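# Latch the door shut between two rooms with Stretch

## Task

Close the door that connects the two rooms completely, so that it latches. At the end nothing except the robot and the door may lie even partly within the yellow tape on the floor (resting on the tape itself is allowed). The coffee table must be standing upright at the end. The robot must not tip over or finish leaning. The result has to stay in place without the robot holding it.

## Robot and tools

Robot: a Hello Robot Stretch 3 with one arm. It has a two-wheeled base (0.33 m long, 0.34 m wide), a lift that slides up a mast, and a telescoping arm that reaches out to the robot's RIGHT side. The gripper cannot reach forward on its own; to move it forward or back you drive the base. Spinning in place pivots about the point midway between the drive wheels, 0.05 m behind the front edge. With the arm pulled in and the wrist folded, the wrist pokes out up to 0.06 m past the right side and a spin sweeps a 0.28 m radius; an unfolded, level wrist reaches past that circle.

Frames: the base frame sits on the floor between the drive wheels, x forward, y left, z up. The odometry frame is the base frame as it was when the scene began. hand_pose is reported in the base frame at the point where closed fingertips meet; with all wrist joints at zero its x axis is up, y points back along the arm toward the mast, and z points to the robot's rear.

execute_actions takes "actions", a list holding one action (or none, which just reports state and images), and optional "cameras" (head_camera, nav_camera, wrist_camera, or all; omitted or null means all, [] means none). An action may contain "base", "joints", and "contact_limits"; its motions begin together. "base" holds exactly one key: translate_m, a relative drive in metres from the current base position, forward positive, -1 to 1; or rotate_rad, a relative spin in radians, counter-clockwise (left) positive, -3.2 to 3.2. No sideways motion. "joints" is one object of absolute targets by name: lift_m 0 to 1.1 (arm height); arm_m 0 to 0.52 (extension); wrist_yaw_rad -1.345 to 4.42 (0 along the arm, positive toward the front, 3.0 folded over the base); wrist_pitch_rad -1.57 to 0.451 (0 level, negative tips fingers down); wrist_roll_rad -2.911 to 2.911 (0 fingers side by side); gripper_m -0.089 to 0.179 (bigger is wider; actual fingertip gap is somewhat smaller, gap zero under 0.007); head_pan_rad -3.953 to 1.73 (0 ahead, positive left, -1.57 looks along the arm); head_tilt_rad -1.53 to 0.419 (negative looks down). Omitted joints or base may keep pushing toward earlier targets. Unknown keys or out-of-range values reject the whole call. One action runs at most 15 s. "contact_limits" accepts only arm_m: a motor_effort percentage (1 to 100) at which extension halts with contact_stop (negative direction when retracting); smaller is softer, too small stops instantly, values above the maximum are clipped.

wait takes seconds (0 to 10) and lets the scene run with nothing new commanded. zoom_image takes camera and region [x0, y0, x1, y1] in pixels of that camera's latest full image, top-left origin, at most 504 by 504. finished_scene takes scene, the integer number of the scene being ended; it is final and reports success. A stop reported in one result cancels the remaining calls in the same reply.

Result lines: base_status and joint_status tell how each motion ended: done, off_target (resting short and possibly still pushing), contact_stop, time_out, torque_fault (old target dropped). on_its_own covers what was not commanded; "held at" is a held target, not the position. Arm and lift halt on firm contact and go slack until commanded again; a slack lift may sag or keep pressing. Base, wrist and head keep pushing into obstacles; a wrist servo overloaded for several seconds goes limp for 10 s. motor_effort is percent of maximum, positive toward larger joint values, bracket = peak; readings are noisy and biased. Positive wheel effort pushes forward. lidar_m lists 12 distances in metres, 30 degree sectors from straight ahead counter-clockwise (4th left, 7th behind, 10th right), plane 0.17 m high, range 0.15 to 12, "-" for nothing; misses glass, thin legs, and is partly blocked by the robot. wrist_depth_mm (45 to 1000) and head_depth_mm (280 to 4000, image sideways) are 7x7 grids of median depth. base_odometry is wheel-based (slip counts); heading -3.142 to 3.142, left positive; turned_by_wheels and turned_by_imu give turn since last result; base_tilt in degrees, forward and right positive, with a fixed bias of a few degrees. Camera calibration (K, distortion, T_world_to_cam in the base frame) is supplied; it is approximate.

Speed: the base is fast (0.30 m/s, 1.9 rad/s) only when stowed: lift_m under 0.30, arm_m under 0.03, wrist_yaw_rad over 2.54; otherwise 0.10 m/s and 0.63 rad/s.

Gripper: close below an object's width to grasp; open at least 0.02 beyond the touch value to let go; readings don't confirm a hold.

Cautions: fold or unfold the wrist only with lift_m 0.32 to 0.95, wrist_pitch_rad -0.4, roll near 0; after folding the lift may drop to 0.25. With yaw below -0.4 keep pitch at -0.5 or lower. Pushing something immovable with the gripper higher than roughly 0.45 m can tip the robot, more so with raised limits or a repeated push. Don't drive while hooking or pushing something fixed. If the base snags or leans, reverse the last motion in small steps, release contact, and lower lift_m to about 0.2. Avoid drops, slams, hard shoves, and knocking things over; occasionally a loose object gets nudged by itself.

Each tool is called after ">>>" as name(argument=value, ...), one argument or row to a line, values as JSON.

## Session

>>> execute_actions(
  actions=[],
)

Scene clock: 0.00 s.
base_odometry: x=+0.000 y=+0.000 heading=+0.000 (m, m, rad; odometry frame)
turned_by_wheels: +0.000 (rad since the last result)
turned_by_imu: +0.000 (rad since the last result)
base_tilt: forward=+0.5 right=+0.2 (deg)
lidar_m: 1.21 2.07 1.41 1.38 1.14 0.92 0.91 0.99 0.87 0.86 0.94 1.20
head_depth_mm: 1109 1110 1115 1115 1118 1122 1123 / 1142 1143 1146 1149 1149 1148 1156 / 1181 1178 1172 1177 1181 1183 1182 / 1212 1213 1214 1212 1219 1217 1218 / 2069 2888 2879 2890 2861 2887 2389 / 2062 2903 2891 2892 2920 2953 2378 / 2081 2899 2912 2940 2939 2909 2390
base_status: not commanded
joint_positions: lift_m=+0.598 arm_m=-0.001 wrist_yaw_rad=+2.879 wrist_pitch_rad=-0.618 wrist_roll_rad=-0.007 gripper_m=+0.037 head_pan_rad=-0.007 head_tilt_rad=+0.008
joint_status: not commanded
motor_effort: left_wheel=+0 right_wheel=+0 lift_m=+25 arm_m=+0 wrist_yaw_rad=+0 wrist_pitch_rad=+4 wrist_roll_rad=+0 gripper_m=+1 head_pan_rad=-1 head_tilt_rad=+2 (%)
hand_pose: x=+0.0293 y=+0.0441 z=+0.5681 quat_wxyz=(+0.301, +0.693, +0.126, +0.642) (m; base frame)
wrist_depth_mm: - - - - - - - / - - - - - - - / - - - - - - - / 917 - 938 942 936 932 952 / 800 805 - 803 815 838 818 / 701 716 - 713 705 731 739 / 639 647 - 651 636 649 646
pictures: head_camera (sideways: a quarter turn clockwise sets it upright), nav_camera (sideways: a quarter turn counterclockwise sets it upright), wrist_camera
Images, in order (width x height): head_camera 896x504, nav_camera 672x504, wrist_camera 644x364.

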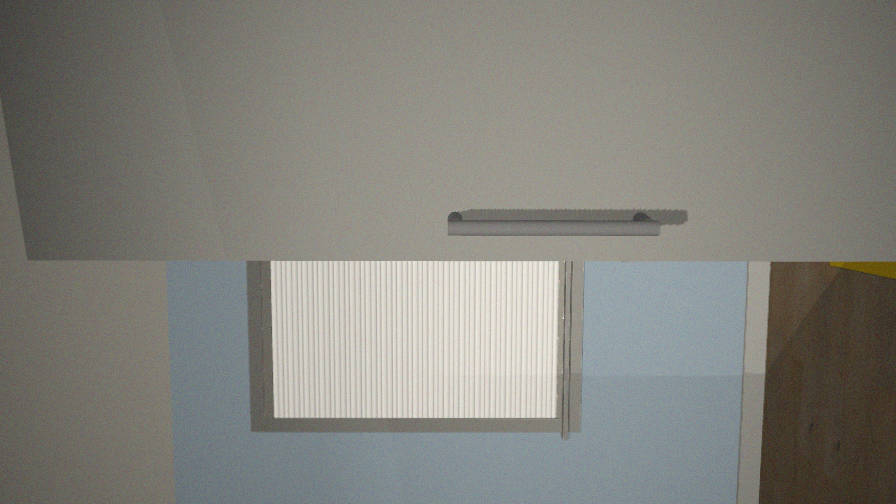

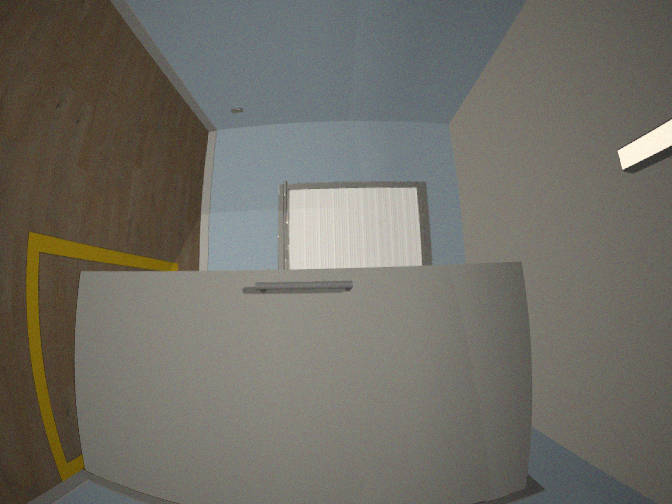

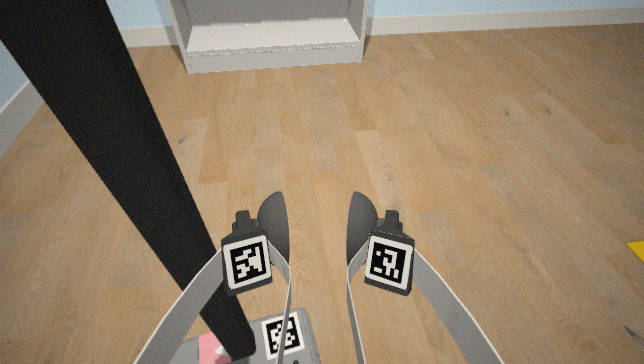

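Door ahead, hinged on right wall. Look behind it.

>>> execute_actions(
  actions=[
    {"base":{"rotate_rad":0.45},"joints":{"lift_m":0.25,"wrist_pitch_rad":-0.4,"wrist_yaw_rad":3.0}},
  ],
  cameras=[],
)

>>> execute_actions(
  actions=[
    {"base":{"translate_m":1.0}},
  ],
  cameras=[],
)

>>> execute_actions(
  actions=[
    {"base":{"translate_m":0.7},"joints":{"head_pan_rad":-1.9,"head_tilt_rad":-0.7}},
  ],
  cameras=["nav_camera"],
)

Scene clock: 17.47 s.
base_odometry: x=+0.000 y=+0.000 heading=+0.450 (m, m, rad; odometry frame)
turned_by_wheels: +0.450 (rad since the last result)
turned_by_imu: +0.455 (rad since the last result)
base_tilt: forward=+0.5 right=+0.2 (deg)
lidar_m: 2.20 1.41 1.37 1.21 0.93 0.91 0.96 0.88 0.86 0.91 1.20 1.21
head_depth_mm: 2076 2771 2801 2809 2819 2802 2389 / 2069 2958 2942 2935 2962 2945 2382 / 2064 3085 3115 3142 3137 3151 2385 / 2064 2973 3163 3198 3201 3122 2393 / 2068 2702 2736 2707 2737 2708 2406 / 2048 2352 2327 2366 2374 2385 2288 / 1992 2109 2106 2112 2106 2114 2087
base_status: done
joint_positions: lift_m=+0.250 arm_m=-0.001 wrist_yaw_rad=+2.997 wrist_pitch_rad=-0.418 wrist_roll_rad=-0.007 gripper_m=+0.037 head_pan_rad=-0.007 head_tilt_rad=+0.008
joint_status: all done
motor_effort: left_wheel=-2(8) right_wheel=+2(7) lift_m=+16(21) arm_m=+0(0) wrist_yaw_rad=+2(3) wrist_pitch_rad=+6(6) wrist_roll_rad=+0(0) gripper_m=+0(0) head_pan_rad=+0(1) head_tilt_rad=+2(2) (%)
hand_pose: x=+0.0111 y=+0.0779 z=+0.2631 quat_wxyz=(+0.196, +0.698, +0.097, +0.682) (m; base frame)
wrist_depth_mm: 722 - - - - - - / 751 - - - - - - / 756 - 837 821 826 844 844 / 630 632 632 641 632 640 640 / 513 514 - 541 521 525 527 / 450 - - - 424 446 448 / - - - - 382 383 384
pictures: none
No camera images: the call's "cameras" was empty. Leave "cameras" out to get every camera's image.

Scene clock: 22.50 s.
base_odometry: x=+0.901 y=+0.435 heading=+0.450 (m, m, rad; odometry frame)
turned_by_wheels: +0.000 (rad since the last result)
turned_by_imu: +0.005 (rad since the last result)
base_tilt: forward=+0.5 right=+0.3 (deg)
lidar_m: 1.46 1.12 1.10 0.89 1.48 1.74 1.84 1.45 1.00 0.60 1.69 2.02
head_depth_mm: 1941 1957 1976 1988 1970 1987 1967 / 2032 2058 2066 2084 2065 2098 2105 / 2080 2190 2179 2222 2203 2212 2179 / 1984 2052 2070 2090 2098 2081 2083 / 1773 1776 1778 1772 1786 1778 1775 / 1541 1545 1547 1554 1555 1558 1557 / 1370 1379 1375 1381 1374 1386 1378
base_status: done
joint_positions: lift_m=+0.250 arm_m=-0.001 wrist_yaw_rad=+2.998 wrist_pitch_rad=-0.417 wrist_roll_rad=-0.007 gripper_m=+0.037 head_pan_rad=-0.007 head_tilt_rad=+0.008
joint_status: not commanded
motor_effort: left_wheel=-2(11) right_wheel=+2(9) lift_m=+16(16) arm_m=+0(0) wrist_yaw_rad=+1(2) wrist_pitch_rad=+5(5) wrist_roll_rad=+0(0) gripper_m=+0(0) head_pan_rad=+0(1) head_tilt_rad=+2(1) (%)
hand_pose: x=+0.0109 y=+0.0780 z=+0.2632 quat_wxyz=(+0.196, +0.698, +0.097, +0.682) (m; base frame)
wrist_depth_mm: - - - - - 872 803 / - - - - - 942 870 / 815 - 821 819 838 842 847 / 634 637 634 646 647 653 654 / 519 510 - 537 529 525 528 / 449 - - - 426 441 448 / - - - - 385 387 386
pictures: none
No camera images: the call's "cameras" was empty. Leave "cameras" out to get every camera's image.

Scene clock: 26.53 s.
base_odometry: x=+1.531 y=+0.739 heading=+0.450 (m, m, rad; odometry frame)
turned_by_wheels: +0.000 (rad since the last result)
turned_by_imu: +0.003 (rad since the last result)
base_tilt: forward=+0.4 right=+0.2 (deg)
lidar_m: 0.94 0.72 0.71 0.75 1.08 2.31 2.40 1.83 0.82 1.65 1.47 1.44
head_depth_mm: 3565 3622 2599 1956 1581 1411 1224 / 3622 3618 2560 2027 1667 1374 1221 / 3640 3508 2552 2002 1657 1403 1217 / 3792 3565 2548 1989 1652 1389 1213 / 3674 1991 2228 1995 1641 1390 1213 / 1725 1931 1990 1972 1623 1377 1204 / 1765 2002 2107 1969 1624 1381 1204
base_status: done
joint_positions: lift_m=+0.250 arm_m=-0.001 wrist_yaw_rad=+2.998 wrist_pitch_rad=-0.417 wrist_roll_rad=-0.007 gripper_m=+0.037 head_pan_rad=-1.893 head_tilt_rad=-0.691
joint_status: all done
motor_effort: left_wheel=-1(9) right_wheel=+2(9) lift_m=+16(16) arm_m=+0(0) wrist_yaw_rad=+1(1) wrist_pitch_rad=+5(5) wrist_roll_rad=+0(0) gripper_m=-1(0) head_pan_rad=-3(41) head_tilt_rad=-4(44) (%)
hand_pose: x=+0.0109 y=+0.0781 z=+0.2633 quat_wxyz=(+0.196, +0.698, +0.097, +0.682) (m; base frame)
wrist_depth_mm: 776 - 826 715 655 584 531 / 823 - 895 794 691 630 566 / 797 - 821 801 747 664 613 / 620 628 631 640 641 641 621 / 517 522 - 543 525 527 534 / 451 - - - 427 440 446 / - - - - 385 385 387
pictures: nav_camera (sideways: a quarter turn counterclockwise sets it upright)
camera_calibration (this result's frames):
nav_camera: T_world_to_cam=[[-0.242909, -0.59745, 0.764231, -0.952317], [-0.932225, 0.361624, -0.0136004, 0.0657669], [-0.268239, -0.715739, -0.644799, 0.800012], [0, 0, 0, 1]] pos_world=[0.0445772, -0.020145, 1.24453]
Images, in order (width x height): nav_camera 672x504.

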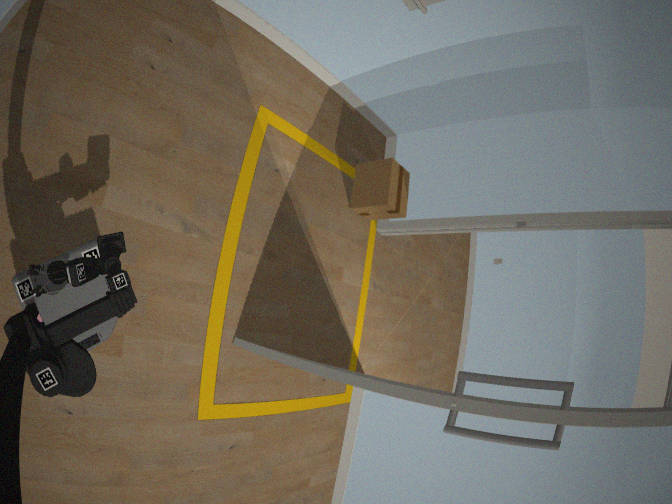

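>>> execute_actions(
  actions=[
    {"base":{"rotate_rad":-2.0}},
  ],
  cameras=[],
)

>>> execute_actions(
  actions=[
    {"base":{"translate_m":0.7}},
  ],
  cameras=[],
)

>>> execute_actions(
  actions=[
    {"base":{"translate_m":0.68}},
  ],
  cameras=[],
)

>>> execute_actions(
  actions=[
    {"base":{"rotate_rad":1.55},"joints":{"head_pan_rad":0,"head_tilt_rad":-1.1}},
  ],
  cameras=["nav_camera"],
)

Scene clock: 41.77 s.
base_odometry: x=+1.531 y=+0.739 heading=-1.550 (m, m, rad; odometry frame)
turned_by_wheels: -2.000 (rad since the last result)
turned_by_imu: -2.013 (rad since the last result)
base_tilt: forward=+0.5 right=+0.2 (deg)
lidar_m: 1.71 1.65 1.45 1.44 0.87 0.71 0.71 0.79 1.06 2.30 2.22 0.82
head_depth_mm: 1036 1023 1172 1373 1555 1413 1222 / 1253 1678 1184 1344 1553 1410 1225 / 1604 1774 1660 1879 1607 1399 1216 / 2062 2306 2449 2006 1650 1396 1218 / 2049 2304 2466 2003 1631 1384 1206 / 2006 2254 2436 1975 1638 1391 1210 / 1980 2209 2447 1967 1637 1373 1198
base_status: done
joint_positions: lift_m=+0.250 arm_m=-0.001 wrist_yaw_rad=+2.998 wrist_pitch_rad=-0.417 wrist_roll_rad=-0.007 gripper_m=+0.037 head_pan_rad=-1.893 head_tilt_rad=-0.692
joint_status: not commanded
motor_effort: left_wheel=+1(16) right_wheel=+0(8) lift_m=+16(15) arm_m=-1(0) wrist_yaw_rad=+1(1) wrist_pitch_rad=+5(5) wrist_roll_rad=+0(0) gripper_m=+0(0) head_pan_rad=-3(3) head_tilt_rad=-6(5) (%)
hand_pose: x=+0.0109 y=+0.0780 z=+0.2633 quat_wxyz=(+0.196, +0.698, +0.097, +0.682) (m; base frame)
wrist_depth_mm: 766 - - - - - - / 807 - - - - - - / 768 - 812 818 830 838 839 / 627 624 638 637 643 648 653 / 508 518 - 537 527 528 523 / 452 - - - 429 441 450 / - - - - 381 382 384
pictures: none
No camera images: the call's "cameras" was empty. Leave "cameras" out to get every camera's image.

Scene clock: 45.80 s.
base_odometry: x=+1.545 y=+0.039 heading=-1.550 (m, m, rad; odometry frame)
turned_by_wheels: +0.000 (rad since the last result)
turned_by_imu: +0.003 (rad since the last result)
base_tilt: forward=+0.5 right=+0.1 (deg)
lidar_m: 1.28 0.99 1.33 1.32 1.46 1.40 1.39 1.54 2.17 0.29 0.27 0.52
head_depth_mm: 2314 2590 2322 2024 1663 1414 1220 / 2262 2571 2538 2020 1659 1403 1223 / 2233 2483 2548 2019 1643 1404 1210 / 2189 2453 2552 2005 1646 1388 1209 / 2162 2426 2534 1997 1643 1393 1207 / 2137 2395 2502 1984 1630 1384 1204 / 2088 2334 2496 1980 1628 1383 1204
base_status: done
joint_positions: lift_m=+0.250 arm_m=-0.001 wrist_yaw_rad=+2.998 wrist_pitch_rad=-0.417 wrist_roll_rad=-0.007 gripper_m=+0.037 head_pan_rad=-1.893 head_tilt_rad=-0.692
joint_status: not commanded
motor_effort: left_wheel=+2(14) right_wheel=+0(6) lift_m=+16(16) arm_m=+0(1) wrist_yaw_rad=+1(1) wrist_pitch_rad=+5(5) wrist_roll_rad=+0(0) gripper_m=+0(0) head_pan_rad=-3(3) head_tilt_rad=-4(4) (%)
hand_pose: x=+0.0109 y=+0.0780 z=+0.2633 quat_wxyz=(+0.196, +0.698, +0.097, +0.682) (m; base frame)
wrist_depth_mm: - - - - - - - / - - - - - - 852 / 813 - 803 819 828 841 789 / 626 632 638 640 638 644 646 / 517 519 - 541 527 526 535 / 449 - - - 428 445 448 / - - - - 381 386 383
pictures: none
No camera images: the call's "cameras" was empty. Leave "cameras" out to get every camera's image.

Scene clock: 49.70 s.
base_odometry: x=+1.559 y=-0.641 heading=-1.550 (m, m, rad; odometry frame)
turned_by_wheels: +0.000 (rad since the last result)
turned_by_imu: +0.003 (rad since the last result)
base_tilt: forward=+0.5 right=+0.2 (deg)
lidar_m: 2.68 0.58 0.49 1.20 1.33 2.07 2.07 0.50 0.45 0.46 0.56 2.71
head_depth_mm: 369 413 468 542 640 783 1014 / 369 413 470 542 641 783 1014 / 369 414 469 544 643 787 1022 / 370 415 471 544 646 791 1024 / 370 416 471 544 646 794 1027 / 371 416 473 546 647 793 1034 / 371 417 474 548 651 799 1038
base_status: done
joint_positions: lift_m=+0.250 arm_m=-0.001 wrist_yaw_rad=+2.998 wrist_pitch_rad=-0.417 wrist_roll_rad=-0.007 gripper_m=+0.037 head_pan_rad=-1.893 head_tilt_rad=-0.692
joint_status: not commanded
motor_effort: left_wheel=+1(14) right_wheel=+0(5) lift_m=+16(16) arm_m=-1(1) wrist_yaw_rad=+0(2) wrist_pitch_rad=+5(5) wrist_roll_rad=+0(0) gripper_m=+1(0) head_pan_rad=-4(3) head_tilt_rad=-5(5) (%)
hand_pose: x=+0.0109 y=+0.0780 z=+0.2633 quat_wxyz=(+0.196, +0.698, +0.097, +0.682) (m; base frame)
wrist_depth_mm: - - - - 595 631 514 / - - - - 510 509 496 / 805 - 816 814 566 575 518 / 621 629 645 639 610 602 566 / 511 512 - 541 530 528 528 / 449 - - - 429 446 444 / - - - - 379 387 385
pictures: none
No camera images: the call's "cameras" was empty. Leave "cameras" out to get every camera's image.

Scene clock: 52.00 s.
base_odometry: x=+1.559 y=-0.641 heading=+0.000 (m, m, rad; odometry frame)
turned_by_wheels: +1.550 (rad since the last result)
turned_by_imu: +1.559 (rad since the last result)
base_tilt: forward=+0.4 right=+0.2 (deg)
lidar_m: 1.20 1.32 2.03 2.06 0.50 0.45 0.46 0.55 2.71 2.69 0.59 0.49
head_depth_mm: 1194 1429 1583 1132 1292 1223 1128 / 1208 1464 1600 1127 1276 1218 1125 / 1231 1482 1587 1392 1300 1214 - / 1248 1508 1581 1438 1316 1207 1145 / 1268 1538 1570 1419 1301 1206 1147 / 1287 1566 1571 1414 1301 1199 1131 / 1299 1586 1562 1415 1295 1196 1104
base_status: done
joint_positions: lift_m=+0.250 arm_m=-0.001 wrist_yaw_rad=+2.998 wrist_pitch_rad=-0.417 wrist_roll_rad=-0.007 gripper_m=+0.037 head_pan_rad=-0.007 head_tilt_rad=-1.087
joint_status: all done
motor_effort: left_wheel=-1(12) right_wheel=+2(10) lift_m=+16(16) arm_m=-1(1) wrist_yaw_rad=+1(1) wrist_pitch_rad=+5(5) wrist_roll_rad=+0(0) gripper_m=+0(1) head_pan_rad=+3(33) head_tilt_rad=-7(34) (%)
hand_pose: x=+0.0109 y=+0.0780 z=+0.2633 quat_wxyz=(+0.196, +0.698, +0.097, +0.682) (m; base frame)
wrist_depth_mm: 424 - - - - - - / 444 - - - - - - / 458 - 833 815 826 838 842 / 469 573 641 642 642 647 650 / 483 516 - 547 528 529 534 / 451 - - - 431 447 447 / - - - - 383 385 388
pictures: nav_camera (sideways: a quarter turn counterclockwise sets it upright)
camera_calibration (this result's frames):
nav_camera: T_world_to_cam=[[0.888128, -0.0472134, 0.457164, -0.559131], [-0.0561073, -0.998407, 0.00588897, 0.0350477], [0.456158, -0.0308804, -0.889363, 1.11359], [0, 0, 0, 1]] pos_world=[-0.00942553, 0.0429814, 1.24579]
Images, in order (width x height): nav_camera 672x504.

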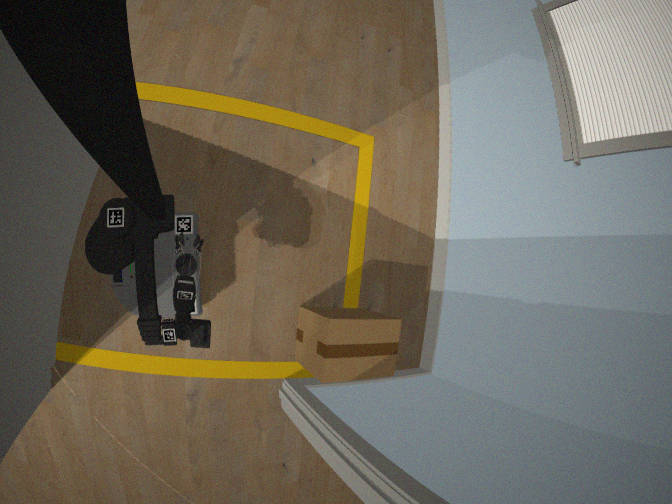

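>>> execute_actions(
  actions=[
    {"base":{"rotate_rad":-0.3}},
  ],
  cameras=[],
)

>>> execute_actions(
  actions=[
    {"base":{"translate_m":0.72}},
  ],
  cameras=["nav_camera"],
)

Scene clock: 56.90 s.
base_odometry: x=+1.559 y=-0.641 heading=-0.300 (m, m, rad; odometry frame)
turned_by_wheels: -0.300 (rad since the last result)
turned_by_imu: -0.302 (rad since the last result)
base_tilt: forward=+0.5 right=+0.1 (deg)
lidar_m: 0.49 1.21 1.50 2.06 0.62 0.47 0.45 0.47 0.67 2.69 2.03 0.52
head_depth_mm: 922 977 1033 1125 1315 1228 1132 / 1169 1248 1319 1286 1318 1218 1127 / 1289 1549 1244 1150 1308 1212 - / 1258 1538 1534 1168 1302 1202 1150 / 1238 1498 1568 1420 1310 1205 1149 / 1216 1472 1563 1420 1301 1196 1137 / 1191 1438 1563 1411 1296 1189 1110
base_status: done
joint_positions: lift_m=+0.250 arm_m=-0.001 wrist_yaw_rad=+2.998 wrist_pitch_rad=-0.417 wrist_roll_rad=-0.007 gripper_m=+0.037 head_pan_rad=-0.007 head_tilt_rad=-1.087
joint_status: not commanded
motor_effort: left_wheel=+3(13) right_wheel=-1(9) lift_m=+16(16) arm_m=+0(1) wrist_yaw_rad=+2(2) wrist_pitch_rad=+5(5) wrist_roll_rad=+0(0) gripper_m=+0(0) head_pan_rad=+2(2) head_tilt_rad=-6(6) (%)
hand_pose: x=+0.0109 y=+0.0780 z=+0.2633 quat_wxyz=(+0.196, +0.698, +0.097, +0.682) (m; base frame)
wrist_depth_mm: - - - - - - - / - - - - - - - / 795 - 809 833 828 827 850 / 633 631 630 633 646 647 651 / 514 519 - 542 532 530 529 / 450 - - - 428 443 443 / - - - - 381 383 385
pictures: none
No camera images: the call's "cameras" was empty. Leave "cameras" out to get every camera's image.

Scene clock: 60.77 s.
base_odometry: x=+2.247 y=-0.853 heading=-0.300 (m, m, rad; odometry frame)
turned_by_wheels: +0.000 (rad since the last result)
turned_by_imu: -0.104 (rad since the last result)
base_tilt: forward=+0.4 right=+0.2 (deg)
lidar_m: 0.15 0.51 0.59 1.04 2.18 1.22 1.15 1.18 0.38 0.34 0.15 -
head_depth_mm: 557 623 673 734 806 894 1001 / 561 692 821 941 1009 950 1122 / 542 665 856 1164 1028 943 - / 527 641 815 1122 1035 974 - / 511 619 778 1055 1287 1196 - / 498 596 746 991 1265 1193 1138 / 482 575 714 939 1258 1192 1108
base_status: done
joint_positions: lift_m=+0.250 arm_m=-0.001 wrist_yaw_rad=+2.998 wrist_pitch_rad=-0.417 wrist_roll_rad=-0.007 gripper_m=+0.037 head_pan_rad=-0.006 head_tilt_rad=-1.090
joint_status: not commanded
motor_effort: left_wheel=+15(44) right_wheel=+17(50) lift_m=+16(16) arm_m=-1(1) wrist_yaw_rad=+1(2) wrist_pitch_rad=+5(5) wrist_roll_rad=+0(0) gripper_m=+1(0) head_pan_rad=+2(2) head_tilt_rad=-7(7) (%)
hand_pose: x=+0.0108 y=+0.0781 z=+0.2634 quat_wxyz=(+0.195, +0.698, +0.097, +0.682) (m; base frame)
wrist_depth_mm: - - - - 713 528 412 / - - - - 759 546 424 / 822 - 824 828 743 565 441 / 623 628 641 639 636 585 451 / 513 518 - 545 521 531 462 / 451 - - - 430 439 440 / - - - - 383 382 385
pictures: nav_camera (sideways: a quarter turn counterclockwise sets it upright)
camera_calibration (this result's frames):
nav_camera: T_world_to_cam=[[0.889746, -0.0469673, 0.454034, -0.555063], [-0.0557979, -0.998424, 0.00606281, 0.0348195], [0.453033, -0.0307285, -0.890964, 1.11569], [0, 0, 0, 1]] pos_world=[-0.00963533, 0.0429782, 1.24584]
Images, in order (width x height): nav_camera 672x504.

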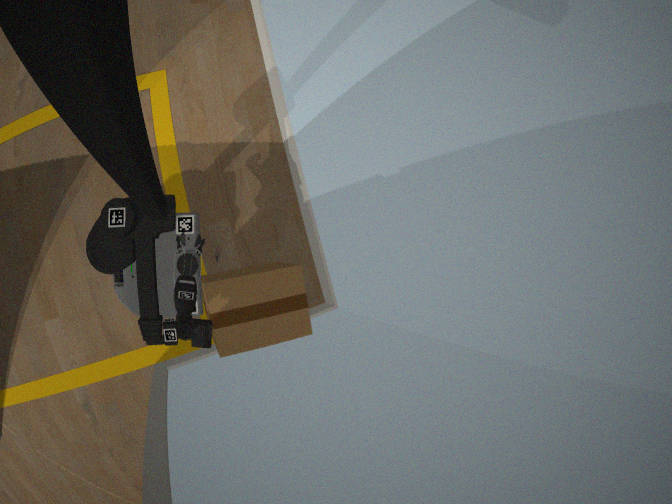

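>>> execute_actions(
  actions=[
    {"base":{"translate_m":-0.5}},
  ],
  cameras=["nav_camera"],
)

>>> execute_actions(
  actions=[
    {"base":{"rotate_rad":2.1}},
  ],
  cameras=[],
)

>>> execute_actions(
  actions=[
    {"base":{"translate_m":1}},
  ],
  cameras=[],
)

>>> execute_actions(
  actions=[
    {"base":{"translate_m":0.2}},
  ],
  cameras=[],
)

>>> execute_actions(
  actions=[
    {"base":{"rotate_rad":1.7}},
  ],
  cameras=[],
)

>>> execute_actions(
  actions=[
    {"base":{"translate_m":0.9}},
  ],
  cameras=[],
)

>>> execute_actions(
  actions=[
    {"base":{"rotate_rad":2.15},"joints":{"lift_m":0.32}},
  ],
  cameras=[],
)

>>> execute_actions(
  actions=[
    {"base":{"translate_m":1}},
  ],
  cameras=["nav_camera"],
)

Scene clock: 76.27 s.
base_odometry: x=+1.769 y=-0.706 heading=-0.300 (m, m, rad; odometry frame)
turned_by_wheels: +0.000 (rad since the last result)
turned_by_imu: -0.001 (rad since the last result)
base_tilt: forward=+0.4 right=+0.2 (deg)
lidar_m: 0.55 0.99 1.15 2.02 2.05 0.69 0.65 0.67 0.88 2.69 0.50 0.53
head_depth_mm: 789 853 927 1013 1154 1221 1126 / 960 1047 1163 1221 1302 1212 1125 / 1092 1285 1240 1172 1317 1215 - / 1070 1299 1252 1277 1308 1204 - / 1038 1249 1501 1424 1315 1204 - / 1007 1208 1483 1420 1291 1201 1128 / 976 1170 1453 1418 1290 1196 1110
base_status: done
joint_positions: lift_m=+0.250 arm_m=-0.001 wrist_yaw_rad=+2.998 wrist_pitch_rad=-0.417 wrist_roll_rad=-0.007 gripper_m=+0.037 head_pan_rad=-0.006 head_tilt_rad=-1.090
joint_status: not commanded
motor_effort: left_wheel=+2(10) right_wheel=+0(11) lift_m=+17(17) arm_m=-1(1) wrist_yaw_rad=+2(1) wrist_pitch_rad=+5(5) wrist_roll_rad=+0(0) gripper_m=+0(0) head_pan_rad=+1(2) head_tilt_rad=-5(5) (%)
hand_pose: x=+0.0108 y=+0.0781 z=+0.2634 quat_wxyz=(+0.195, +0.698, +0.097, +0.682) (m; base frame)
wrist_depth_mm: - - - - - - 787 / - - - - - - 800 / 803 - 807 835 838 846 804 / 625 627 638 643 646 662 654 / 515 516 - 540 526 523 538 / 445 - - - 432 446 445 / - - - - 383 385 387
pictures: nav_camera (sideways: a quarter turn counterclockwise sets it upright)
camera_calibration (this result's frames):
nav_camera: T_world_to_cam=[[0.889744, -0.0469712, 0.454036, -0.555067], [-0.0558023, -0.998423, 0.00606267, 0.0348197], [0.453036, -0.0307305, -0.890963, 1.11569], [0, 0, 0, 1]] pos_world=[-0.00963498, 0.0429782, 1.24584]
Images, in order (width x height): nav_camera 672x504.

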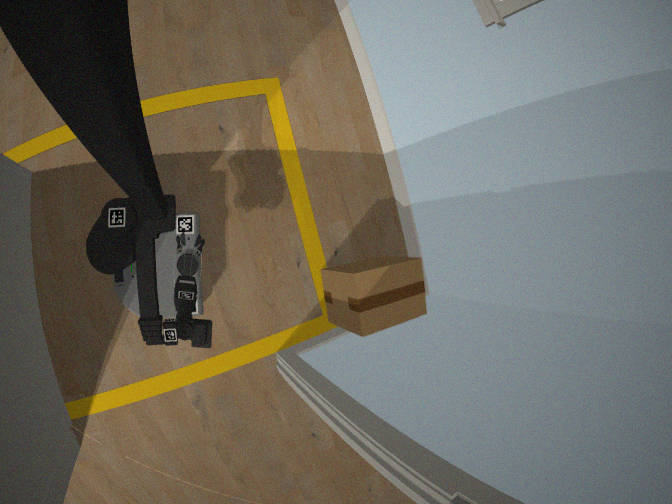

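Scene clock: 78.87 s.
base_odometry: x=+1.769 y=-0.706 heading=+1.800 (m, m, rad; odometry frame)
turned_by_wheels: +2.100 (rad since the last result)
turned_by_imu: +2.113 (rad since the last result)
base_tilt: forward=+0.4 right=+0.2 (deg)
lidar_m: 2.06 0.69 0.65 0.67 0.87 2.70 0.50 0.52 0.55 0.99 1.16 2.01
head_depth_mm: 1948 1784 1593 1452 1325 1219 1129 / 1967 1781 1592 1437 1321 1216 1126 / 1989 1765 1586 1435 1311 1211 - / 1977 1769 1580 1437 1312 1210 - / 1971 1741 1573 1423 1305 1204 - / 1965 1727 1555 1415 1301 1201 1126 / 1946 1735 1552 1413 1302 1193 1107
base_status: done
joint_positions: lift_m=+0.250 arm_m=-0.001 wrist_yaw_rad=+2.998 wrist_pitch_rad=-0.417 wrist_roll_rad=-0.007 gripper_m=+0.037 head_pan_rad=-0.006 head_tilt_rad=-1.090
joint_status: not commanded
motor_effort: left_wheel=-1(11) right_wheel=+2(10) lift_m=+17(16) arm_m=-1(1) wrist_yaw_rad=+0(1) wrist_pitch_rad=+5(5) wrist_roll_rad=+0(0) gripper_m=+0(0) head_pan_rad=+2(2) head_tilt_rad=-4(6) (%)
hand_pose: x=+0.0108 y=+0.0781 z=+0.2634 quat_wxyz=(+0.195, +0.698, +0.097, +0.682) (m; base frame)
wrist_depth_mm: - - 691 632 597 565 524 / - - 762 700 650 605 565 / 819 - 816 773 712 652 624 / 630 631 641 634 634 649 647 / 518 513 - 543 526 525 523 / 450 - - - 426 444 446 / - - - - 381 381 387
pictures: none
No camera images: the call's "cameras" was empty. Leave "cameras" out to get every camera's image.

Scene clock: 83.90 s.
base_odometry: x=+1.543 y=+0.268 heading=+1.800 (m, m, rad; odometry frame)
turned_by_wheels: +0.000 (rad since the last result)
turned_by_imu: +0.005 (rad since the last result)
base_tilt: forward=+0.5 right=+0.2 (deg)
lidar_m: 1.09 1.28 2.09 2.50 0.52 0.67 1.50 1.39 1.26 1.26 1.26 1.09
head_depth_mm: 1070 1270 1536 1442 1324 1219 1132 / 1097 1318 1552 1445 1318 1214 1132 / 1128 1361 1545 1442 1321 1215 - / 1152 1407 1565 1437 1314 1208 - / 1188 1451 1563 1432 1310 1209 - / 1223 1499 1560 1421 1290 1197 1126 / 1262 1554 1547 1404 1298 1190 1105
base_status: done
joint_positions: lift_m=+0.250 arm_m=-0.001 wrist_yaw_rad=+2.998 wrist_pitch_rad=-0.417 wrist_roll_rad=-0.007 gripper_m=+0.037 head_pan_rad=-0.006 head_tilt_rad=-1.090
joint_status: not commanded
motor_effort: left_wheel=-2(9) right_wheel=+2(8) lift_m=+16(16) arm_m=-1(1) wrist_yaw_rad=+1(1) wrist_pitch_rad=+5(5) wrist_roll_rad=+0(0) gripper_m=-1(1) head_pan_rad=+3(1) head_tilt_rad=-4(5) (%)
hand_pose: x=+0.0108 y=+0.0781 z=+0.2634 quat_wxyz=(+0.195, +0.698, +0.097, +0.682) (m; base frame)
wrist_depth_mm: - - - - - - - / - - - - - - - / 465 - 809 832 819 832 854 / 487 629 631 638 654 652 655 / 518 517 - 541 524 527 530 / 446 - - - 427 451 446 / - - - - 383 385 386
pictures: none
No camera images: the call's "cameras" was empty. Leave "cameras" out to get every camera's image.

Scene clock: 86.30 s.
base_odometry: x=+1.497 y=+0.463 heading=+1.800 (m, m, rad; odometry frame)
turned_by_wheels: +0.000 (rad since the last result)
turned_by_imu: +0.001 (rad since the last result)
base_tilt: forward=+0.5 right=+0.2 (deg)
lidar_m: 0.90 1.05 1.26 2.45 1.85 0.67 1.64 1.51 1.31 1.31 1.04 0.90
head_depth_mm: 876 1036 1276 1448 1326 1219 1133 / 894 1075 1335 1449 1325 1223 1126 / 920 1112 1386 1442 1318 1217 - / 950 1144 1445 1426 1312 1207 - / 973 1186 1488 1429 1297 1202 - / 1004 1226 1495 1423 1295 1193 1128 / 1032 1280 1518 1408 1287 1194 1105
base_status: done
joint_positions: lift_m=+0.250 arm_m=-0.001 wrist_yaw_rad=+2.998 wrist_pitch_rad=-0.417 wrist_roll_rad=-0.007 gripper_m=+0.037 head_pan_rad=-0.006 head_tilt_rad=-1.090
joint_status: not commanded
motor_effort: left_wheel=-1(10) right_wheel=+2(8) lift_m=+16(16) arm_m=-1(2) wrist_yaw_rad=+1(0) wrist_pitch_rad=+5(5) wrist_roll_rad=+0(0) gripper_m=+0(0) head_pan_rad=+2(2) head_tilt_rad=-6(4) (%)
hand_pose: x=+0.0108 y=+0.0781 z=+0.2634 quat_wxyz=(+0.195, +0.698, +0.097, +0.682) (m; base frame)
wrist_depth_mm: - - - - - - 926 / - - - - - - - / 806 - 825 831 838 847 847 / 636 633 642 631 640 648 650 / 521 517 - 540 527 521 532 / 450 - - - 430 447 449 / - - - - 383 385 384
pictures: none
No camera images: the call's "cameras" was empty. Leave "cameras" out to get every camera's image.

Scene clock: 88.53 s.
base_odometry: x=+1.497 y=+0.463 heading=-2.784 (m, m, rad; odometry frame)
turned_by_wheels: +1.700 (rad since the last result)
turned_by_imu: +1.709 (rad since the last result)
base_tilt: forward=+0.5 right=+0.2 (deg)
lidar_m: 2.47 0.67 0.67 1.58 1.43 1.31 1.33 0.98 0.90 0.91 1.14 1.98
head_depth_mm: 2018 1783 1612 1454 1326 1221 1131 / 2008 1781 1599 1442 1321 1216 1129 / 1999 1772 1588 1440 1314 1206 - / 1979 1778 1572 1429 1310 1211 - / 1964 1738 1572 1424 1308 1203 - / 1963 1732 1558 1414 1302 1194 1126 / 1934 1727 1551 1411 1293 1187 1109
base_status: done
joint_positions: lift_m=+0.250 arm_m=-0.001 wrist_yaw_rad=+2.998 wrist_pitch_rad=-0.417 wrist_roll_rad=-0.007 gripper_m=+0.037 head_pan_rad=-0.006 head_tilt_rad=-1.090
joint_status: not commanded
motor_effort: left_wheel=+0(11) right_wheel=+1(10) lift_m=+16(17) arm_m=-1(1) wrist_yaw_rad=+1(1) wrist_pitch_rad=+5(5) wrist_roll_rad=+0(0) gripper_m=+0(0) head_pan_rad=+2(2) head_tilt_rad=-5(6) (%)
hand_pose: x=+0.0108 y=+0.0781 z=+0.2634 quat_wxyz=(+0.195, +0.698, +0.097, +0.682) (m; base frame)
wrist_depth_mm: - - - - - - - / - - - - - 915 - / 803 - 821 824 846 793 850 / 632 626 632 641 636 645 646 / 515 519 - 541 523 531 534 / 448 - - - 428 444 445 / - - - - 382 384 386
pictures: none
No camera images: the call's "cameras" was empty. Leave "cameras" out to get every camera's image.

Scene clock: 93.23 s.
base_odometry: x=+0.654 y=+0.148 heading=-2.784 (m, m, rad; odometry frame)
turned_by_wheels: +0.000 (rad since the last result)
turned_by_imu: +0.004 (rad since the last result)
base_tilt: forward=+0.5 right=+0.1 (deg)
lidar_m: 1.63 1.38 1.27 0.79 0.61 2.14 2.04 1.35 1.25 0.98 1.40 1.61
head_depth_mm: 1592 1753 1607 1457 1327 1222 1136 / 1657 1770 1593 1449 1320 1212 1127 / 1728 1777 1584 1431 1317 1212 - / 1804 1748 1566 1431 1310 1214 - / 1867 1745 1574 1415 1308 1208 - / 1878 1738 1561 1421 1296 1195 1128 / 1915 1727 1555 1412 1301 1192 1103
base_status: done
joint_positions: lift_m=+0.250 arm_m=-0.001 wrist_yaw_rad=+2.998 wrist_pitch_rad=-0.417 wrist_roll_rad=-0.007 gripper_m=+0.037 head_pan_rad=-0.006 head_tilt_rad=-1.090
joint_status: not commanded
motor_effort: left_wheel=-1(9) right_wheel=+2(9) lift_m=+16(16) arm_m=-2(2) wrist_yaw_rad=+1(1) wrist_pitch_rad=+5(5) wrist_roll_rad=+0(1) gripper_m=+0(0) head_pan_rad=+2(3) head_tilt_rad=-6(6) (%)
hand_pose: x=+0.0108 y=+0.0781 z=+0.2634 quat_wxyz=(+0.195, +0.698, +0.097, +0.682) (m; base frame)
wrist_depth_mm: 473 - 833 - - - - / 498 - 888 - - - - / 518 - 833 814 833 849 836 / 557 603 639 639 648 641 656 / 520 512 - 541 533 519 526 / 453 - - - 427 443 449 / - - - - 381 382 389
pictures: none
No camera images: the call's "cameras" was empty. Leave "cameras" out to get every camera's image.

Scene clock: 96.97 s.
base_odometry: x=+0.654 y=+0.148 heading=-0.634 (m, m, rad; odometry frame)
turned_by_wheels: +2.150 (rad since the last result)
turned_by_imu: +2.171 (rad since the last result)
base_tilt: forward=+0.5 right=+0.2 (deg)
lidar_m: 0.61 2.13 1.91 1.32 1.25 0.98 1.40 1.61 1.65 1.35 1.27 0.75
head_depth_mm: 769 974 1331 1457 1326 1223 1134 / 725 907 1204 1447 1323 1220 1129 / 688 846 1097 1398 1321 1211 - / 651 793 1012 1378 1311 1204 - / 621 750 955 1369 1310 1205 - / 1870 1701 1553 1416 1298 1198 1128 / 1935 1738 1564 1419 1299 1198 1108
base_status: done
joint_positions: lift_m=+0.320 arm_m=-0.001 wrist_yaw_rad=+2.998 wrist_pitch_rad=-0.417 wrist_roll_rad=-0.007 gripper_m=+0.037 head_pan_rad=-0.006 head_tilt_rad=-1.090
joint_status: all done
motor_effort: left_wheel=-2(11) right_wheel=+2(10) lift_m=+34(36) arm_m=-2(1) wrist_yaw_rad=+1(0) wrist_pitch_rad=+5(5) wrist_roll_rad=+0(0) gripper_m=+1(0) head_pan_rad=+2(1) head_tilt_rad=-5(5) (%)
hand_pose: x=+0.0108 y=+0.0781 z=+0.3325 quat_wxyz=(+0.195, +0.698, +0.097, +0.682) (m; base frame)
wrist_depth_mm: 887 - - - - - - / 930 - - - - - - / 919 - - - - - - / 751 739 742 759 754 762 759 / 606 613 - 615 617 624 627 / 515 510 - 530 507 520 524 / 443 - - - 451 456 453
pictures: none
No camera images: the call's "cameras" was empty. Leave "cameras" out to get every camera's image.

Scene clock: 108.20 s.
base_odometry: x=+1.460 y=-0.444 heading=-0.634 (m, m, rad; odometry frame)
turned_by_wheels: +0.000 (rad since the last result)
turned_by_imu: -0.017 (rad since the last result)
base_tilt: forward=+0.5 right=+0.2 (deg)
lidar_m: - - 0.15 1.73 1.81 1.84 2.30 2.43 1.10 0.21 0.15 -
head_depth_mm: - - - - - 400 1117 / - - - - - 360 1096 / - - - - - 379 - / - - - - - 402 - / - - - - - 430 - / - - - - - 463 1125 / - - - - - 504 1108
base_status: done
joint_positions: lift_m=+0.320 arm_m=-0.001 wrist_yaw_rad=+3.003 wrist_pitch_rad=-0.416 wrist_roll_rad=-0.007 gripper_m=+0.037 head_pan_rad=+0.006 head_tilt_rad=-1.100
joint_status: not commanded
motor_effort: left_wheel=+1(37) right_wheel=+0(26) lift_m=+33(33) arm_m=-2(2) wrist_yaw_rad=-2(4) wrist_pitch_rad=+5(5) wrist_roll_rad=+0(0) gripper_m=+0(2) head_pan_rad=-4(18) head_tilt_rad=-2(14) (%)
hand_pose: x=+0.0098 y=+0.0782 z=+0.3326 quat_wxyz=(+0.194, +0.698, +0.099, +0.683) (m; base frame)
wrist_depth_mm: - - - - 154 93 66 / - - - - 158 94 67 / 954 - - - 162 95 67 / 739 744 756 751 166 97 68 / 609 609 - 606 142 99 69 / 517 521 - 518 177 100 70 / 446 - - - 183 95 70
pictures: nav_camera (sideways: a quarter turn counterclockwise sets it upright)
camera_calibration (this result's frames):
nav_camera: T_world_to_cam=[[0.894411, -0.0355147, 0.445833, -0.54441], [-0.0429182, -0.999057, 0.00651638, 0.0341505], [0.445182, -0.0249627, -0.895092, 1.1211], [0, 0, 0, 1]] pos_world=[-0.0107003, 0.0427693, 1.24598]
Images, in order (width x height): nav_camera 672x504.

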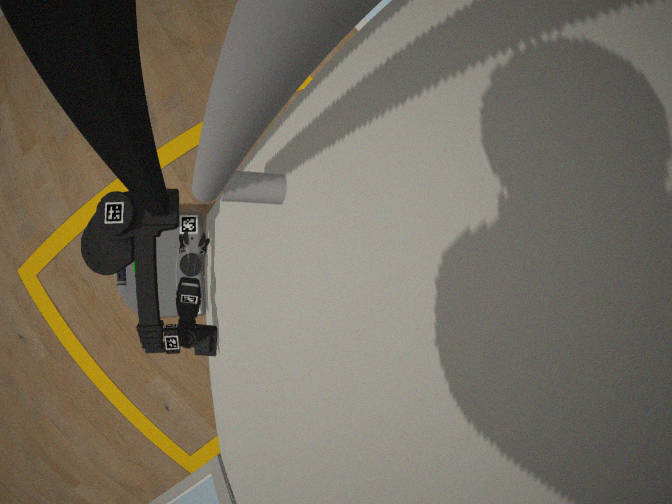

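>>> execute_actions(
  actions=[
    {"base":{"translate_m":0.25}},
  ],
  cameras=[],
)

>>> execute_actions(
  actions=[
    {"base":{"rotate_rad":-1.0}},
  ],
  cameras=[],
)

>>> execute_actions(
  actions=[
    {"base":{"translate_m":0.45}},
  ],
  cameras=["nav_camera"],
)

Scene clock: 115.87 s.
base_odometry: x=+1.661 y=-0.592 heading=-0.634 (m, m, rad; odometry frame)
turned_by_wheels: +0.000 (rad since the last result)
turned_by_imu: +0.001 (rad since the last result)
base_tilt: forward=+0.5 right=+0.2 (deg)
lidar_m: 0.15 0.16 1.14 1.46 1.96 1.99 2.50 2.63 0.87 0.20 0.15 -
head_depth_mm: - - - - - 373 1000 / - - - - - 435 1056 / - - - - 316 541 - / - - - - 339 714 - / - - - - 321 1141 - / - - - 299 358 1174 1122 / - - - 313 - 1184 1112
base_status: done
joint_positions: lift_m=+0.320 arm_m=-0.001 wrist_yaw_rad=+2.997 wrist_pitch_rad=-0.416 wrist_roll_rad=-0.007 gripper_m=+0.037 head_pan_rad=+0.006 head_tilt_rad=-1.099
joint_status: not commanded
motor_effort: left_wheel=+1(17) right_wheel=+0(21) lift_m=+32(33) arm_m=-2(2) wrist_yaw_rad=+2(3) wrist_pitch_rad=+5(5) wrist_roll_rad=+0(0) gripper_m=+0(0) head_pan_rad=-3(3) head_tilt_rad=-1(0) (%)
hand_pose: x=+0.0112 y=+0.0780 z=+0.3327 quat_wxyz=(+0.196, +0.698, +0.097, +0.682) (m; base frame)
wrist_depth_mm: - - - - - 933 802 / - - - - - - 820 / 952 - - - - 957 171 / 739 739 750 741 766 766 166 / 614 612 - 612 622 622 160 / 511 511 - 526 505 255 155 / 447 - - - 449 223 151
pictures: none
No camera images: the call's "cameras" was empty. Leave "cameras" out to get every camera's image.

Scene clock: 118.93 s.
base_odometry: x=+1.661 y=-0.592 heading=-1.634 (m, m, rad; odometry frame)
turned_by_wheels: -1.000 (rad since the last result)
turned_by_imu: -1.011 (rad since the last result)
base_tilt: forward=+0.5 right=+0.1 (deg)
lidar_m: 0.15 - 0.15 0.19 1.15 1.53 1.95 2.01 2.58 2.63 0.71 0.21
head_depth_mm: - - 345 612 1307 1214 1132 / - - 315 462 1116 1212 1134 / - - - 372 706 1208 - / - - - 327 515 1178 - / - - - 299 406 839 - / - - - - 337 583 1102 / - - - - 309 446 1089
base_status: done
joint_positions: lift_m=+0.320 arm_m=-0.001 wrist_yaw_rad=+2.997 wrist_pitch_rad=-0.416 wrist_roll_rad=-0.007 gripper_m=+0.037 head_pan_rad=+0.006 head_tilt_rad=-1.099
joint_status: not commanded
motor_effort: left_wheel=+3(43) right_wheel=-1(5) lift_m=+33(32) arm_m=-2(2) wrist_yaw_rad=+1(2) wrist_pitch_rad=+5(5) wrist_roll_rad=+0(0) gripper_m=-1(1) head_pan_rad=-2(3) head_tilt_rad=-1(1) (%)
hand_pose: x=+0.0111 y=+0.0780 z=+0.3327 quat_wxyz=(+0.196, +0.698, +0.097, +0.682) (m; base frame)
wrist_depth_mm: 876 - - 220 174 142 121 / 964 - - 242 185 150 126 / 952 - - 267 200 159 133 / 738 738 748 297 218 170 140 / 614 614 - 354 221 183 148 / 519 513 - 369 266 196 156 / 445 - - - 295 203 167
pictures: none
No camera images: the call's "cameras" was empty. Leave "cameras" out to get every camera's image.

Scene clock: 124.67 s.
base_odometry: x=+1.633 y=-1.042 heading=-1.634 (m, m, rad; odometry frame)
turned_by_wheels: +0.000 (rad since the last result)
turned_by_imu: +0.003 (rad since the last result)
base_tilt: forward=+0.4 right=+0.1 (deg)
lidar_m: - - 0.15 0.19 0.68 1.55 2.40 2.47 2.74 0.47 0.15 -
head_depth_mm: - - - - - 608 1128 / - - - - - 518 1134 / - - - - - 487 - / - - - - - 468 - / - - - - - 400 - / - - - - - 365 1097 / - - - - - 347 1097
base_status: done
joint_positions: lift_m=+0.320 arm_m=-0.001 wrist_yaw_rad=+2.997 wrist_pitch_rad=-0.416 wrist_roll_rad=-0.007 gripper_m=+0.037 head_pan_rad=+0.006 head_tilt_rad=-1.098
joint_status: not commanded
motor_effort: left_wheel=+1(49) right_wheel=-1(4) lift_m=+32(32) arm_m=-2(2) wrist_yaw_rad=+1(1) wrist_pitch_rad=+5(5) wrist_roll_rad=+0(0) gripper_m=+0(0) head_pan_rad=-3(3) head_tilt_rad=-1(1) (%)
hand_pose: x=+0.0110 y=+0.0780 z=+0.3327 quat_wxyz=(+0.196, +0.698, +0.097, +0.682) (m; base frame)
wrist_depth_mm: 914 - - 255 135 92 69 / - - 639 277 141 95 71 / 944 - 710 304 148 98 73 / 734 732 748 339 155 101 74 / 606 611 - 398 143 104 76 / 517 516 - 417 174 108 78 / 446 - - - 186 105 80
pictures: nav_camera (sideways: a quarter turn counterclockwise sets it upright)
camera_calibration (this result's frames):
nav_camera: T_world_to_cam=[[0.893909, -0.0359569, 0.446804, -0.545671], [-0.0434159, -0.999036, 0.00646285, 0.0342232], [0.446141, -0.0251756, -0.894609, 1.12046], [0, 0, 0, 1]] pos_world=[-0.0106186, 0.0427779, 1.24596]
Images, in order (width x height): nav_camera 672x504.

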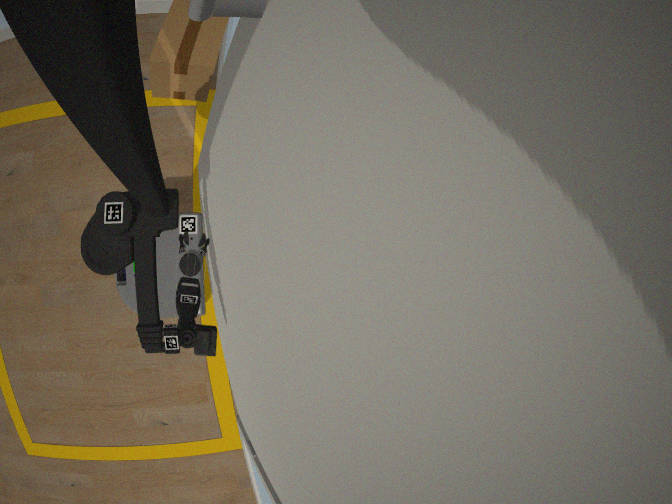

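>>> execute_actions(
  actions=[
    {"base":{"translate_m":0.09}},
  ],
  cameras=[],
)

>>> execute_actions(
  actions=[
    {"base":{"translate_m":-0.1}},
  ],
  cameras=["nav_camera"],
)

>>> finished_scene(
  scene=1,
)

Scene clock: 132.10 s.
base_odometry: x=+1.628 y=-1.131 heading=-1.633 (m, m, rad; odometry frame)
turned_by_wheels: +0.000 (rad since the last result)
turned_by_imu: +0.031 (rad since the last result)
base_tilt: forward=+0.4 right=+0.2 (deg)
lidar_m: - - 0.15 0.20 0.68 1.61 2.46 2.51 2.72 0.21 0.15 -
head_depth_mm: - - - - - 626 1132 / - - - - - 544 1129 / - - - - - 485 - / - - - - - 442 - / - - - - - 408 - / - - - - - - 1118 / - - - - - - 1114
base_status: done
joint_positions: lift_m=+0.320 arm_m=-0.001 wrist_yaw_rad=+3.010 wrist_pitch_rad=-0.417 wrist_roll_rad=-0.006 gripper_m=+0.037 head_pan_rad=-0.004 head_tilt_rad=-1.116
joint_status: not commanded
on_its_own: left_wheel is at rest, and its effort (+26) is outside its rest range (-18 to +18)
motor_effort: left_wheel=+26(93) right_wheel=+10(26) lift_m=+29(32) arm_m=-2(2) wrist_yaw_rad=-7(7) wrist_pitch_rad=+5(5) wrist_roll_rad=+0(1) gripper_m=+3(2) head_pan_rad=+1(2) head_tilt_rad=+8(9) (%)
hand_pose: x=+0.0083 y=+0.0783 z=+0.3326 quat_wxyz=(+0.192, +0.697, +0.101, +0.683) (m; base frame)
wrist_depth_mm: 947 - - 320 127 79 58 / - - 651 343 131 81 58 / 951 915 709 377 136 83 59 / 746 743 763 421 141 85 60 / 604 611 - 517 131 86 61 / 512 516 - 498 145 88 62 / 445 - - - 159 85 63
pictures: none
No camera images: the call's "cameras" was empty. Leave "cameras" out to get every camera's image.

Scene clock: 134.33 s.
base_odometry: x=+1.634 y=-1.031 heading=-1.633 (m, m, rad; odometry frame)
turned_by_wheels: +0.000 (rad since the last result)
turned_by_imu: +0.000 (rad since the last result)
base_tilt: forward=+0.5 right=+0.1 (deg)
lidar_m: 0.15 0.16 0.21 0.56 1.18 1.60 2.37 2.43 2.71 0.62 0.22 0.16
head_depth_mm: - - - 300 418 1083 1132 / - - - 298 413 1049 1129 / - - - 296 409 1026 - / - - - 294 405 996 - / - - - 292 401 975 - / - - - 298 398 957 1123 / - - - - 394 937 1112
base_status: done
joint_positions: lift_m=+0.320 arm_m=-0.001 wrist_yaw_rad=+3.003 wrist_pitch_rad=-0.417 wrist_roll_rad=-0.006 gripper_m=+0.037 head_pan_rad=-0.004 head_tilt_rad=-1.100
joint_status: not commanded
motor_effort: left_wheel=+1(19) right_wheel=+1(8) lift_m=+29(29) arm_m=-2(2) wrist_yaw_rad=-2(7) wrist_pitch_rad=+5(5) wrist_roll_rad=+0(1) gripper_m=-1(3) head_pan_rad=+1(1) head_tilt_rad=+0(9) (%)
hand_pose: x=+0.0098 y=+0.0781 z=+0.3326 quat_wxyz=(+0.194, +0.698, +0.099, +0.682) (m; base frame)
wrist_depth_mm: 930 - - 717 324 204 149 / - - 654 658 335 208 152 / 945 - 736 730 348 213 154 / 753 737 751 723 359 218 157 / 604 610 - 619 317 222 158 / 510 510 - 538 389 229 161 / 447 - - - 409 219 164
pictures: nav_camera (sideways: a quarter turn counterclockwise sets it upright)
camera_calibration (this result's frames):
nav_camera: T_world_to_cam=[[0.893993, -0.0450038, 0.445815, -0.544384], [-0.053517, -0.998546, 0.00651738, 0.0342138], [0.444873, -0.0296852, -0.895101, 1.12111], [0, 0, 0, 1]] pos_world=[-0.0102467, 0.0429452, 1.24598]
Images, in order (width x height): nav_camera 672x504.

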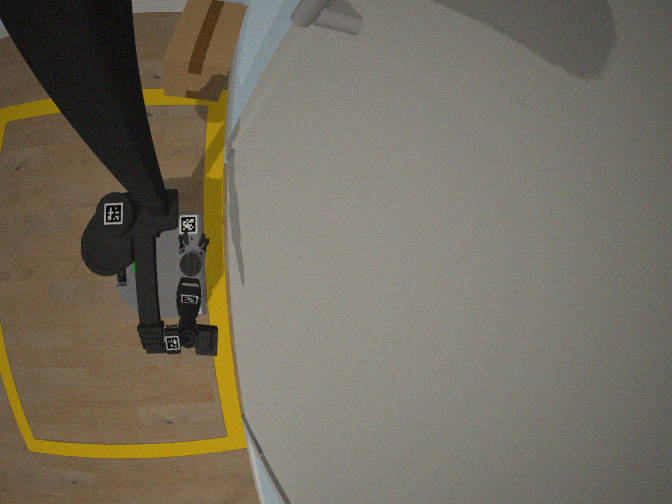

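The scene is finished: the task was done.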